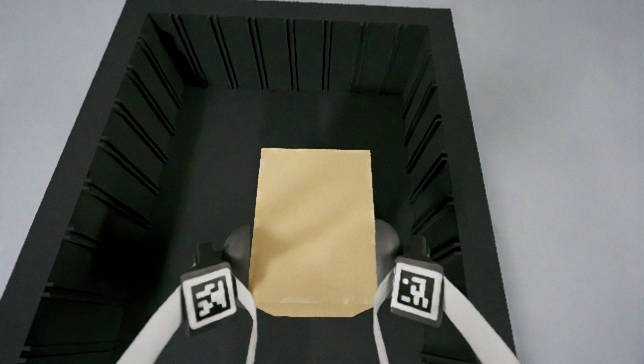

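Call:
{"name": "execute_actions", "arguments": {
  "actions": [
    {"r1":{"joints":{"lift_m":1.1}}}
  ],
  "cameras": []
}}

Call:
{"name": "execute_actions", "arguments": {
  "actions": [
    {"r1":{"base":{"rotate_rad":-0.07},"joints":{"arm_m":0.0,"wrist_pitch_rad":0.0}}}
  ],
  "cameras": []
}}

Call:
{"name": "execute_actions", "arguments": {
  "actions": [
    {"r1":{"base":{"translate_m":-1.0}}}
  ],
  "cameras": []
}}

Call:
{"name": "execute_actions", "arguments": {
  "actions": [
    {"r1":{"base":{"translate_m":-1.0},"joints":{"head_tilt_rad":-0.9}}}
  ],
  "cameras": ["r1_nav_camera"]
}}

Scene clock: 71.47 s.
r1.base_odometry: x=+0.551 y=+1.000 heading=+1.970 (m, m, rad; r1's odometry frame)
r1.turned_by_wheels: +0.000 (rad since the last result)
r1.turned_by_imu: -0.001 (rad since the last result)
r1.base_tilt: forward=+0.8 right=-0.5 (deg)
r1.lidar_m: 4.42 2.41 1.84 1.78 1.87 2.64 2.22 0.71 0.93 0.91 0.95 0.77
r1.head_depth_mm: 2688 2886 3139 1010 779 633 532 / 2626 2948 3107 1005 776 615 532 / - 2935 3102 887 724 577 532 / - - 3103 586 725 580 532 / 2607 2837 3106 892 770 581 529 / 2571 2858 3090 958 712 582 529 / 2586 2839 3090 997 770 596 530
r1.base_status: not commanded
r1.joint_positions: lift_m=+1.100 arm_m=+0.315 wrist_yaw_rad=+0.001 wrist_pitch_rad=-1.015 wrist_roll_rad=-0.004 gripper_m=+0.021 head_pan_rad=-1.563 head_tilt_rad=-0.593
r1.joint_status: all done
r1.motor_effort: left_wheel=-4(3) right_wheel=+3(3) lift_m=+24(25) arm_m=+6(5) wrist_yaw_rad=-1(1) wrist_pitch_rad=+6(7) wrist_roll_rad=+1(0) gripper_m=-19(20) head_pan_rad=-1(2) head_tilt_rad=-5(4) (%)
r1.hand_pose: x=-0.0215 y=-0.5742 z=+1.0079 quat_wxyz=(+0.619, +0.345, -0.616, -0.343) (m; r1's base frame)
r1.wrist_depth_mm: - - - - - - - / 516 505 509 516 523 524 536 / 470 483 408 420 477 498 497 / 439 436 431 444 430 444 461 / 408 399 413 178 417 424 419 / 385 350 155 152 - 395 400 / 360 355 360 165 360 369 379
r2.base_odometry: x=+0.000 y=+0.000 heading=+0.000 (m, m, rad; r2's odometry frame)
r2.turned_by_wheels: +0.000 (rad since the last result)
r2.turned_by_imu: -0.001 (rad since the last result)
r2.base_tilt: forward=+0.4 right=-0.2 (deg)
r2.lidar_m: 1.76 5.53 1.06 0.70 0.64 0.65 0.81 1.68 3.20 3.99 4.07 1.47
r2.head_depth_mm: 2058 3121 - - 2104 1781 2278 / 2061 3132 - - - 2762 2262 / 2067 3156 - - 2600 3070 2063 / 2108 3319 - - - 2869 2139 / 2106 3305 - - - 3195 2225 / 2148 3342 - - - 3159 2191 / 2159 3333 - - - 3104 2162
r2.base_status: not commanded
r2.joint_positions: lift_m=+0.504 arm_m=+0.001 wrist_yaw_rad=+2.790 wrist_pitch_rad=-0.507 wrist_roll_rad=+0.016 gripper_m=+0.037 head_pan_rad=-0.002 head_tilt_rad=-0.005
r2.joint_status: not commanded
r2.motor_effort: left_wheel=+1(1) right_wheel=-1(1) lift_m=+20(20) arm_m=+1(1) wrist_yaw_rad=+0(0) wrist_pitch_rad=+5(5) wrist_roll_rad=+0(0) gripper_m=+0(0) head_pan_rad=+1(1) head_tilt_rad=+2(2) (%)
r2.hand_pose: x=+0.0519 y=+0.0534 z=+0.4972 quat_wxyz=(+0.295, +0.710, +0.053, +0.637) (m; r2's base frame)
r2.wrist_depth_mm: 588 688 885 - - - - / - 708 952 - - - - / - 779 994 - - - - / - 841 962 967 973 958 934 / 653 843 855 828 836 811 788 / 694 - - 715 - 710 710 / 648 645 647 631 632 635 624
pictures: none
No camera images: the call's "cameras" was empty. Leave "cameras" out to get every camera's image.

Scene clock: 75.00 s.
r1.base_odometry: x=+0.551 y=+1.000 heading=+1.900 (m, m, rad; r1's odometry frame)
r1.turned_by_wheels: -0.070 (rad since the last result)
r1.turned_by_imu: -0.071 (rad since the last result)
r1.base_tilt: forward=+0.7 right=-0.7 (deg)
r1.lidar_m: 4.44 2.57 1.87 1.78 1.84 2.46 4.37 0.71 0.95 0.91 0.94 0.77
r1.head_depth_mm: - - - - - 615 532 / - - - - - 601 532 / - - - - - 585 532 / - - - - 770 579 531 / 2576 2802 3080 886 770 575 531 / 2580 2850 3073 883 765 582 529 / 2559 2804 3042 999 695 570 529
r1.base_status: done
r1.joint_positions: lift_m=+1.100 arm_m=+0.000 wrist_yaw_rad=+0.000 wrist_pitch_rad=-0.045 wrist_roll_rad=-0.004 gripper_m=+0.021 head_pan_rad=-1.563 head_tilt_rad=-0.593
r1.joint_status: all done
r1.motor_effort: left_wheel=+2(6) right_wheel=-2(5) lift_m=+24(24) arm_m=-5(5) wrist_yaw_rad=-1(1) wrist_pitch_rad=+18(19) wrist_roll_rad=+0(0) gripper_m=-19(18) head_pan_rad=-2(1) head_tilt_rad=-5(4) (%)
r1.hand_pose: x=-0.0214 y=-0.4003 z=+1.2027 quat_wxyz=(+0.709, +0.016, -0.705, -0.016) (m; r1's base frame)
r1.wrist_depth_mm: - - - - - - - / - - - - - - - / - - - - - - - / - - - - - - - / - - - - - - - / - - - - - - - / - - 749 142 770 788 784
r2.base_odometry: x=+0.000 y=+0.000 heading=+0.000 (m, m, rad; r2's odometry frame)
r2.turned_by_wheels: +0.000 (rad since the last result)
r2.turned_by_imu: +0.000 (rad since the last result)
r2.base_tilt: forward=+0.7 right=-0.1 (deg)
r2.lidar_m: 1.76 5.54 1.06 0.70 0.64 0.65 0.81 1.68 3.20 4.01 4.07 1.47
r2.head_depth_mm: 2037 3059 - - - 1801 2265 / 2069 3176 - - - 2744 2243 / 2098 3207 - - 2638 3063 2051 / 2116 3235 - - - 2852 2137 / 2120 3308 - - - 3202 2195 / 2152 3343 - - - 3161 2191 / 2158 3367 - - - 3089 2178
r2.base_status: not commanded
r2.joint_positions: lift_m=+0.504 arm_m=+0.001 wrist_yaw_rad=+2.790 wrist_pitch_rad=-0.507 wrist_roll_rad=+0.016 gripper_m=+0.037 head_pan_rad=-0.002 head_tilt_rad=-0.005
r2.joint_status: not commanded
r2.motor_effort: left_wheel=+1(1) right_wheel=-1(1) lift_m=+20(20) arm_m=+0(0) wrist_yaw_rad=+0(0) wrist_pitch_rad=+4(4) wrist_roll_rad=+0(0) gripper_m=+0(1) head_pan_rad=+0(0) head_tilt_rad=+2(2) (%)
r2.hand_pose: x=+0.0519 y=+0.0534 z=+0.4972 quat_wxyz=(+0.295, +0.710, +0.053, +0.637) (m; r2's base frame)
r2.wrist_depth_mm: 586 680 882 - - - - / - 724 955 - - - - / - 777 995 - - - - / - 848 968 978 973 951 946 / 662 843 832 829 837 808 805 / 691 - - 714 - 708 701 / 656 642 640 635 628 627 622
pictures: none
No camera images: the call's "cameras" was empty. Leave "cameras" out to get every camera's image.

Scene clock: 86.33 s.
r1.base_odometry: x=+0.874 y=+0.054 heading=+1.900 (m, m, rad; r1's odometry frame)
r1.turned_by_wheels: +0.000 (rad since the last result)
r1.turned_by_imu: -0.004 (rad since the last result)
r1.base_tilt: forward=+0.9 right=-0.6 (deg)
r1.lidar_m: 1.75 2.57 1.84 1.75 1.80 2.41 3.37 1.29 3.19 3.04 0.44 0.41
r1.head_depth_mm: - - - - - 1494 1292 / - - - - - 1460 1293 / - - - - - 1467 1296 / - - - - 1892 1492 1296 / 2637 2857 3098 2426 1891 1537 1288 / 2607 2850 3073 2440 1885 1528 1292 / 2574 2830 3067 2352 1720 1423 1289
r1.base_status: done
r1.joint_positions: lift_m=+1.100 arm_m=+0.000 wrist_yaw_rad=+0.000 wrist_pitch_rad=-0.045 wrist_roll_rad=-0.004 gripper_m=+0.021 head_pan_rad=-1.563 head_tilt_rad=-0.593
r1.joint_status: not commanded
r1.motor_effort: left_wheel=+2(2) right_wheel=-1(6) lift_m=+24(24) arm_m=-5(5) wrist_yaw_rad=-1(1) wrist_pitch_rad=+18(18) wrist_roll_rad=+0(0) gripper_m=-19(19) head_pan_rad=-1(2) head_tilt_rad=-4(4) (%)
r1.hand_pose: x=-0.0214 y=-0.4003 z=+1.2027 quat_wxyz=(+0.709, +0.016, -0.705, -0.016) (m; r1's base frame)
r1.wrist_depth_mm: - - - - - - - / - - - - - - - / - - - - - - - / - - - - - - - / - - - - - - - / - - - - - - - / 808 763 - 142 - - -
r2.base_odometry: x=+0.000 y=+0.000 heading=+0.000 (m, m, rad; r2's odometry frame)
r2.turned_by_wheels: +0.000 (rad since the last result)
r2.turned_by_imu: -0.001 (rad since the last result)
r2.base_tilt: forward=+0.6 right=-0.2 (deg)
r2.lidar_m: 1.76 5.55 1.06 0.70 0.64 0.65 0.81 1.69 3.20 4.00 4.08 1.46
r2.head_depth_mm: 2055 3083 - - - 1804 2258 / 2062 3096 - - 3213 2758 2255 / 2078 3207 - - 2609 2955 2049 / 2094 3178 - - - 2838 2172 / 2128 3276 - - - 3199 2165 / 2132 3303 - - - 3131 2159 / 2162 3270 - - - 3096 2176
r2.base_status: not commanded
r2.joint_positions: lift_m=+0.504 arm_m=+0.001 wrist_yaw_rad=+2.790 wrist_pitch_rad=-0.507 wrist_roll_rad=+0.016 gripper_m=+0.037 head_pan_rad=-0.002 head_tilt_rad=-0.005
r2.joint_status: not commanded
r2.motor_effort: left_wheel=+1(1) right_wheel=-1(1) lift_m=+21(20) arm_m=+0(0) wrist_yaw_rad=+0(0) wrist_pitch_rad=+5(5) wrist_roll_rad=+0(0) gripper_m=-1(0) head_pan_rad=+1(1) head_tilt_rad=+2(2) (%)
r2.hand_pose: x=+0.0519 y=+0.0534 z=+0.4972 quat_wxyz=(+0.295, +0.710, +0.053, +0.637) (m; r2's base frame)
r2.wrist_depth_mm: 587 676 874 - - - - / - 726 946 - - - - / - 778 - - - - - / - 836 951 978 957 954 948 / 653 847 842 836 831 820 823 / 698 - - 722 - 711 690 / 643 641 638 628 622 629 629
pictures: none
No camera images: the call's "cameras" was empty. Leave "cameras" out to get every camera's image.

Scene clock: 97.67 s.
r1.base_odometry: x=+1.197 y=-0.893 heading=+1.900 (m, m, rad; r1's odometry frame)
r1.turned_by_wheels: +0.000 (rad since the last result)
r1.turned_by_imu: -0.004 (rad since the last result)
r1.base_tilt: forward=+0.7 right=-0.5 (deg)
r1.lidar_m: 1.34 2.53 1.79 1.71 1.77 2.35 2.36 2.43 3.23 0.63 3.18 1.62
r1.head_depth_mm: - - - 1679 1482 1298 1155 / - - - 1646 1479 1294 1153 / - - - 1602 1408 1290 1151 / - - 1972 1695 1467 1290 1148 / 2877 2437 2030 1691 1459 1282 1149 / 2820 2509 2018 1687 1460 1282 1145 / 2790 2479 2019 1689 1455 1274 1138
r1.base_status: done
r1.joint_positions: lift_m=+1.100 arm_m=+0.000 wrist_yaw_rad=+0.000 wrist_pitch_rad=-0.045 wrist_roll_rad=-0.004 gripper_m=+0.021 head_pan_rad=-1.563 head_tilt_rad=-0.888
r1.joint_status: all done
r1.motor_effort: left_wheel=+2(3) right_wheel=-2(6) lift_m=+24(24) arm_m=-5(5) wrist_yaw_rad=-1(0) wrist_pitch_rad=+18(18) wrist_roll_rad=+0(0) gripper_m=-19(19) head_pan_rad=+0(1) head_tilt_rad=-7(30) (%)
r1.hand_pose: x=-0.0214 y=-0.4003 z=+1.2027 quat_wxyz=(+0.709, +0.016, -0.705, -0.016) (m; r1's base frame)
r1.wrist_depth_mm: - - - - - - - / - - - - - - - / - - - - - - - / - - - - - - - / - - - - - - - / - - - - - - - / - - - 142 486 - -
r2.base_odometry: x=+0.000 y=+0.000 heading=+0.000 (m, m, rad; r2's odometry frame)
r2.turned_by_wheels: +0.000 (rad since the last result)
r2.turned_by_imu: -0.001 (rad since the last result)
r2.base_tilt: forward=+0.7 right=-0.3 (deg)
r2.lidar_m: 1.76 5.56 1.06 0.70 0.64 0.65 0.81 1.69 3.21 4.02 4.07 1.47
r2.head_depth_mm: 2048 3081 - - - 1778 2282 / 2071 3137 - - - 2749 2248 / 2075 3209 - - 2634 3061 2050 / 2105 3223 - - - 2863 2126 / 2126 3261 - - - 3144 2208 / 2130 3343 - - - 3180 2182 / 2143 3287 - - - 3079 2154
r2.base_status: not commanded
r2.joint_positions: lift_m=+0.504 arm_m=+0.001 wrist_yaw_rad=+2.790 wrist_pitch_rad=-0.507 wrist_roll_rad=+0.016 gripper_m=+0.037 head_pan_rad=-0.002 head_tilt_rad=-0.005
r2.joint_status: not commanded
r2.motor_effort: left_wheel=+1(1) right_wheel=+0(1) lift_m=+21(20) arm_m=+0(0) wrist_yaw_rad=+0(0) wrist_pitch_rad=+5(5) wrist_roll_rad=+0(0) gripper_m=+0(1) head_pan_rad=-1(1) head_tilt_rad=+2(2) (%)
r2.hand_pose: x=+0.0519 y=+0.0534 z=+0.4972 quat_wxyz=(+0.295, +0.710, +0.053, +0.637) (m; r2's base frame)
r2.wrist_depth_mm: 589 679 885 - - - - / - 712 915 - - - - / - 781 - - - - - / - 843 958 972 974 938 934 / 662 840 847 839 835 826 800 / 700 - - 719 - 704 710 / 655 644 644 634 637 629 630
pictures: r1_nav_camera (sideways: a quarter turn counterclockwise sets it upright)
Images, in order (width x height): r1_nav_camera 672x504.

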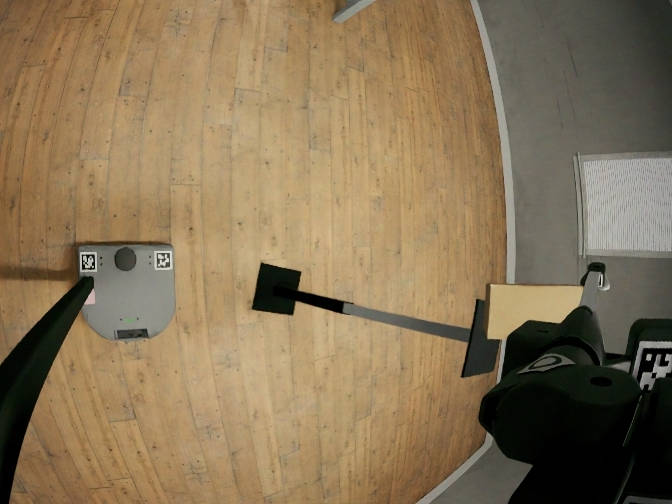

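Call:
{"name": "execute_actions", "arguments": {
  "actions": [
    {"r1":{"base":{"translate_m":-0.06},"joints":{"arm_m":0.24}}}
  ],
  "cameras": ["r1_nav_camera","r1_head_camera"]
}}

Scene clock: 108.50 s.
r1.base_odometry: x=+1.217 y=-0.949 heading=+1.900 (m, m, rad; r1's odometry frame)
r1.turned_by_wheels: +0.000 (rad since the last result)
r1.turned_by_imu: -0.001 (rad since the last result)
r1.base_tilt: forward=+0.7 right=-0.5 (deg)
r1.lidar_m: 1.40 2.53 1.80 1.71 1.76 2.35 2.30 2.37 3.17 0.62 3.17 1.67
r1.head_depth_mm: 2881 2553 2065 1725 1480 1302 1155 / 2907 2391 2053 1720 1482 1303 1154 / 2871 657 1884 1678 1470 1290 1148 / 489 678 2042 1698 1411 1289 1147 / 2814 2520 2012 1705 1458 1287 1148 / 2823 2515 2011 1696 1464 1280 1142 / 2802 2468 2011 1685 1456 1274 1142
r1.base_status: done
r1.joint_positions: lift_m=+1.100 arm_m=+0.240 wrist_yaw_rad=+0.000 wrist_pitch_rad=-0.045 wrist_roll_rad=-0.004 gripper_m=+0.021 head_pan_rad=-1.563 head_tilt_rad=-0.889
r1.joint_status: all done
r1.motor_effort: left_wheel=+1(4) right_wheel=-1(6) lift_m=+24(24) arm_m=+5(7) wrist_yaw_rad=+0(1) wrist_pitch_rad=+18(18) wrist_roll_rad=+1(0) gripper_m=-19(18) head_pan_rad=-2(2) head_tilt_rad=-6(6) (%)
r1.hand_pose: x=-0.0215 y=-0.6394 z=+1.2027 quat_wxyz=(+0.709, +0.016, -0.705, -0.016) (m; r1's base frame)
r1.wrist_depth_mm: - - - - - - - / - - - - - - - / - - - - - - - / - - - - - - - / - - - - - - - / - - - - - - - / - - - 142 - - -
r2.base_odometry: x=+0.000 y=+0.000 heading=+0.000 (m, m, rad; r2's odometry frame)
r2.turned_by_wheels: +0.000 (rad since the last result)
r2.turned_by_imu: -0.001 (rad since the last result)
r2.base_tilt: forward=+0.7 right=-0.2 (deg)
r2.lidar_m: 1.76 5.52 1.06 0.70 0.64 0.65 0.81 1.69 3.21 4.01 4.09 1.47
r2.head_depth_mm: 2054 3087 - - - 1782 2261 / 2057 3141 - - - 2755 2245 / 2091 3181 - - 2626 2985 2061 / 2098 3169 - - - 2861 2140 / 2117 3314 - - - 3178 2210 / 2139 3307 - - - 3159 2178 / 2146 3303 - - - 3102 2167
r2.base_status: not commanded
r2.joint_positions: lift_m=+0.504 arm_m=+0.001 wrist_yaw_rad=+2.790 wrist_pitch_rad=-0.507 wrist_roll_rad=+0.016 gripper_m=+0.037 head_pan_rad=-0.002 head_tilt_rad=-0.005
r2.joint_status: not commanded
r2.motor_effort: left_wheel=+1(1) right_wheel=+0(1) lift_m=+20(20) arm_m=+0(0) wrist_yaw_rad=+1(1) wrist_pitch_rad=+5(5) wrist_roll_rad=+0(0) gripper_m=-1(1) head_pan_rad=+1(0) head_tilt_rad=+2(2) (%)
r2.hand_pose: x=+0.0519 y=+0.0534 z=+0.4972 quat_wxyz=(+0.295, +0.710, +0.053, +0.637) (m; r2's base frame)
r2.wrist_depth_mm: 582 685 869 - - - - / - 721 935 - - - - / - 766 - - - - - / - 851 962 985 983 958 931 / 651 845 841 854 833 811 808 / 693 - - 709 - 709 713 / 654 643 644 638 632 625 631
pictures: r1_head_camera (sideways: a quarter turn clockwise sets it upright), r1_nav_camera (sideways: a quarter turn counterclockwise sets it upright)
Images, in order (width x height): r1_head_camera 896x504, r1_nav_camera 672x504.

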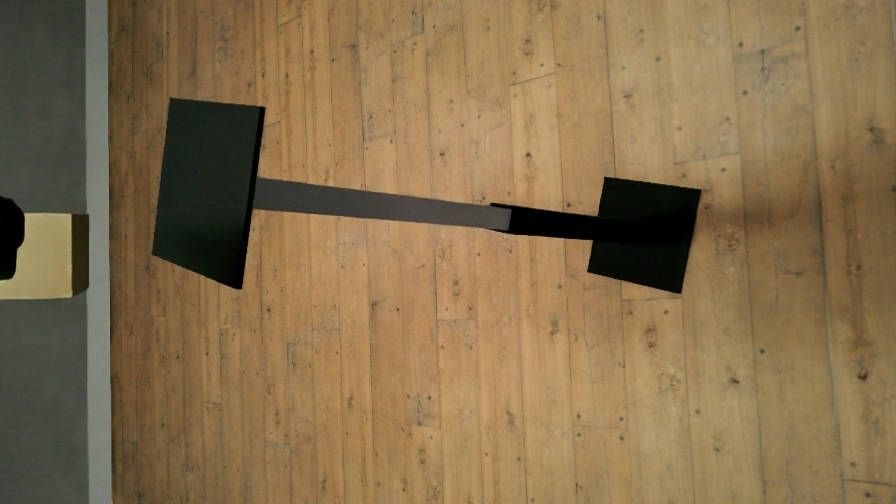

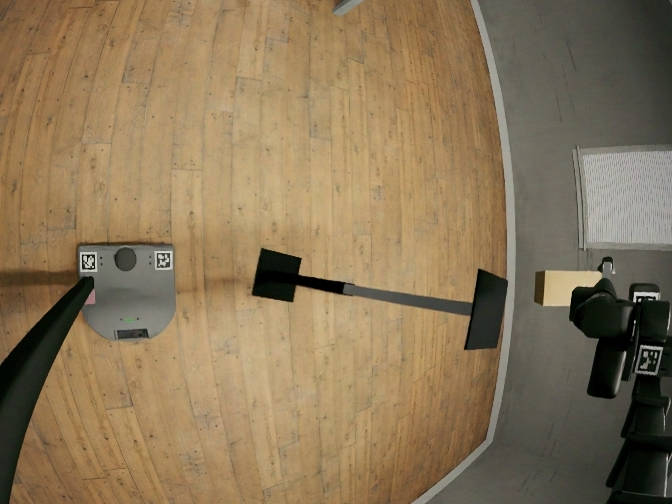

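Call:
{"name": "execute_actions", "arguments": {
  "actions": [
    {"r1":{"base":{"translate_m":-0.06}}}
  ],
  "cameras": []
}}

Call:
{"name": "execute_actions", "arguments": {
  "actions": [
    {"r1":{"joints":{"lift_m":0.9}}}
  ],
  "cameras": ["r1_head_camera","r1_wrist_camera"]
}}

Scene clock: 118.53 s.
r1.base_odometry: x=+1.236 y=-1.006 heading=+1.900 (m, m, rad; r1's odometry frame)
r1.turned_by_wheels: +0.000 (rad since the last result)
r1.turned_by_imu: -0.001 (rad since the last result)
r1.base_tilt: forward=+0.8 right=-0.6 (deg)
r1.lidar_m: 1.46 2.52 1.79 1.71 1.76 2.34 2.24 2.30 3.09 0.62 3.16 1.73
r1.head_depth_mm: 2919 2552 2055 1720 1484 1301 1155 / 2900 2549 2059 1725 1476 1295 1155 / 2874 680 2037 1716 1475 1294 1152 / 490 653 1885 1625 1406 1292 1146 / 2820 698 2020 1705 1467 1290 1147 / 2781 2481 2018 1700 1460 1284 1143 / 2798 2476 2021 1688 1459 1280 1140
r1.base_status: done
r1.joint_positions: lift_m=+1.100 arm_m=+0.240 wrist_yaw_rad=+0.000 wrist_pitch_rad=-0.045 wrist_roll_rad=-0.004 gripper_m=+0.021 head_pan_rad=-1.563 head_tilt_rad=-0.889
r1.joint_status: not commanded
r1.motor_effort: left_wheel=+1(3) right_wheel=-2(6) lift_m=+24(24) arm_m=+6(6) wrist_yaw_rad=+0(0) wrist_pitch_rad=+18(18) wrist_roll_rad=+0(0) gripper_m=-19(18) head_pan_rad=-2(2) head_tilt_rad=-6(6) (%)
r1.hand_pose: x=-0.0215 y=-0.6394 z=+1.2027 quat_wxyz=(+0.709, +0.016, -0.705, -0.016) (m; r1's base frame)
r1.wrist_depth_mm: - - - - - - - / - - - - - - - / - - - - - - - / - - - - - - - / - - - - - - - / - - - - - - - / - - - 142 - - -
r2.base_odometry: x=+0.000 y=+0.000 heading=+0.000 (m, m, rad; r2's odometry frame)
r2.turned_by_wheels: +0.000 (rad since the last result)
r2.turned_by_imu: -0.001 (rad since the last result)
r2.base_tilt: forward=+0.6 right=+0.1 (deg)
r2.lidar_m: 1.76 5.56 1.06 0.69 0.64 0.65 0.81 1.68 3.19 4.00 4.08 1.47
r2.head_depth_mm: 2041 3168 - - - 1791 2261 / 2075 3162 - - - 2727 2233 / 2086 3196 - - 2599 3034 2045 / 2101 3281 - - - 2889 2139 / 2116 3272 - - - 3159 2219 / 2148 3276 - - - 3138 2199 / 2127 3341 - - - 3111 2163
r2.base_status: not commanded
r2.joint_positions: lift_m=+0.504 arm_m=+0.001 wrist_yaw_rad=+2.790 wrist_pitch_rad=-0.507 wrist_roll_rad=+0.016 gripper_m=+0.037 head_pan_rad=-0.002 head_tilt_rad=-0.005
r2.joint_status: not commanded
r2.motor_effort: left_wheel=+1(1) right_wheel=-1(1) lift_m=+20(20) arm_m=+0(0) wrist_yaw_rad=+1(0) wrist_pitch_rad=+5(5) wrist_roll_rad=+0(0) gripper_m=+0(1) head_pan_rad=+0(0) head_tilt_rad=+2(2) (%)
r2.hand_pose: x=+0.0519 y=+0.0534 z=+0.4972 quat_wxyz=(+0.295, +0.710, +0.053, +0.637) (m; r2's base frame)
r2.wrist_depth_mm: 585 687 885 - - - - / - 710 933 - - - - / - 776 - - - - - / - 842 965 972 971 940 945 / 656 857 849 834 840 815 806 / 700 - - 712 - 711 707 / 650 637 648 633 637 627 619
pictures: none
No camera images: the call's "cameras" was empty. Leave "cameras" out to get every camera's image.

Scene clock: 120.40 s.
r1.base_odometry: x=+1.236 y=-1.006 heading=+1.900 (m, m, rad; r1's odometry frame)
r1.turned_by_wheels: +0.000 (rad since the last result)
r1.turned_by_imu: -0.001 (rad since the last result)
r1.base_tilt: forward=+0.8 right=-0.5 (deg)
r1.lidar_m: 1.46 2.52 1.80 1.71 1.76 2.35 2.24 2.30 3.07 0.61 3.18 1.73
r1.head_depth_mm: - 2454 2005 1729 1478 1297 1158 / - - 2054 1725 1478 1299 1154 / - - 2044 1709 1481 1289 1152 / - - 1868 1623 1400 1285 1148 / 2872 688 2032 1702 1466 1285 1146 / 2819 2508 2024 1693 1456 1282 1144 / 2769 2487 2001 1687 1458 1275 1140
r1.base_status: not commanded
r1.joint_positions: lift_m=+0.966 arm_m=+0.240 wrist_yaw_rad=-0.007 wrist_pitch_rad=+0.072 wrist_roll_rad=-0.004 gripper_m=+0.021 head_pan_rad=-1.563 head_tilt_rad=-0.889
r1.joint_status: lift_m contact_stop (moved -0.134 of -0.200)
r1.on_its_own: lift_m is slack since a contact_stop, until your next command for it (your +0.900 is given up); wrist_pitch_rad is at rest, and its effort (-28) is outside its rest range (-20 to +32)
r1.motor_effort: left_wheel=-1(1) right_wheel=+2(2) lift_m=+18(22) arm_m=+6(5) wrist_yaw_rad=+9(10) wrist_pitch_rad=-28(34) wrist_roll_rad=+0(0) gripper_m=-20(20) head_pan_rad=-3(2) head_tilt_rad=-8(6) (%)
r1.hand_pose: x=-0.0233 y=-0.6419 z=+1.0992 quat_wxyz=(+0.708, -0.028, -0.705, +0.023) (m; r1's base frame)
r1.wrist_depth_mm: - - - - - - - / - - - - - - - / - - - - - - - / - - - - - - - / - - - - - - - / - - - - - - - / - - - 138 - - -
r2.base_odometry: x=+0.000 y=+0.000 heading=+0.000 (m, m, rad; r2's odometry frame)
r2.turned_by_wheels: +0.000 (rad since the last result)
r2.turned_by_imu: +0.000 (rad since the last result)
r2.base_tilt: forward=+0.8 right=-0.1 (deg)
r2.lidar_m: 1.76 5.50 1.06 0.70 0.64 0.65 0.81 1.68 3.20 3.99 4.08 1.46
r2.head_depth_mm: 2060 3109 - - - 1787 2281 / 2070 3142 - - - 2754 2297 / 2099 3203 - - 2655 3071 2033 / 2116 3235 - - - 2836 2126 / 2129 3261 - - - 3169 2206 / 2162 3305 - - - 3155 2199 / 2157 3390 - - - 3133 2172
r2.base_status: not commanded
r2.joint_positions: lift_m=+0.504 arm_m=+0.001 wrist_yaw_rad=+2.790 wrist_pitch_rad=-0.507 wrist_roll_rad=+0.016 gripper_m=+0.037 head_pan_rad=-0.002 head_tilt_rad=-0.005
r2.joint_status: not commanded
r2.motor_effort: left_wheel=+1(1) right_wheel=+0(1) lift_m=+20(20) arm_m=+0(1) wrist_yaw_rad=+1(0) wrist_pitch_rad=+5(5) wrist_roll_rad=+0(0) gripper_m=-1(0) head_pan_rad=-1(1) head_tilt_rad=+2(1) (%)
r2.hand_pose: x=+0.0519 y=+0.0534 z=+0.4972 quat_wxyz=(+0.295, +0.710, +0.053, +0.637) (m; r2's base frame)
r2.wrist_depth_mm: 591 694 866 - - - - / - 721 932 - - - - / - 784 - - - - - / - 834 950 983 968 949 943 / 661 834 836 854 833 811 800 / 696 - - 719 - 710 705 / 646 640 646 641 623 626 621
pictures: r1_head_camera (sideways: a quarter turn clockwise sets it upright), r1_wrist_camera
Images, in order (width x height): r1_head_camera 896x504, r1_wrist_camera 644x364.

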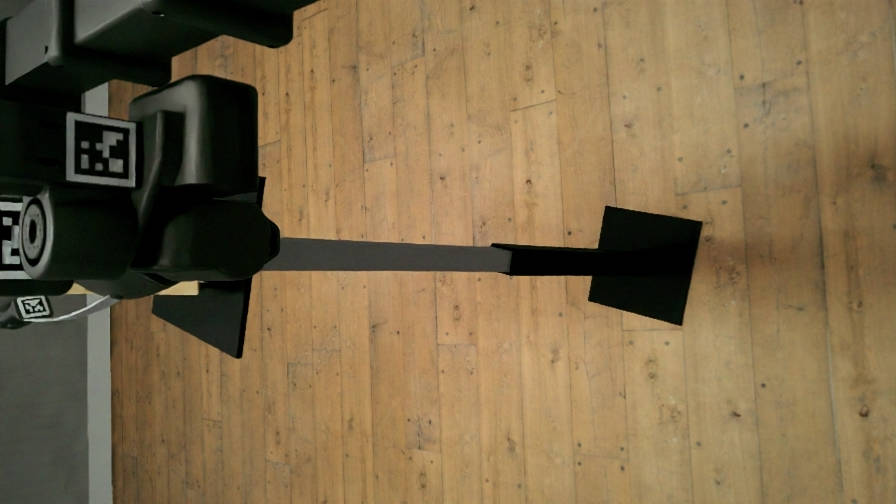

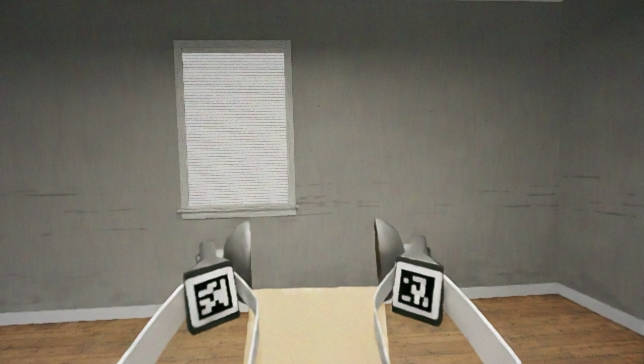

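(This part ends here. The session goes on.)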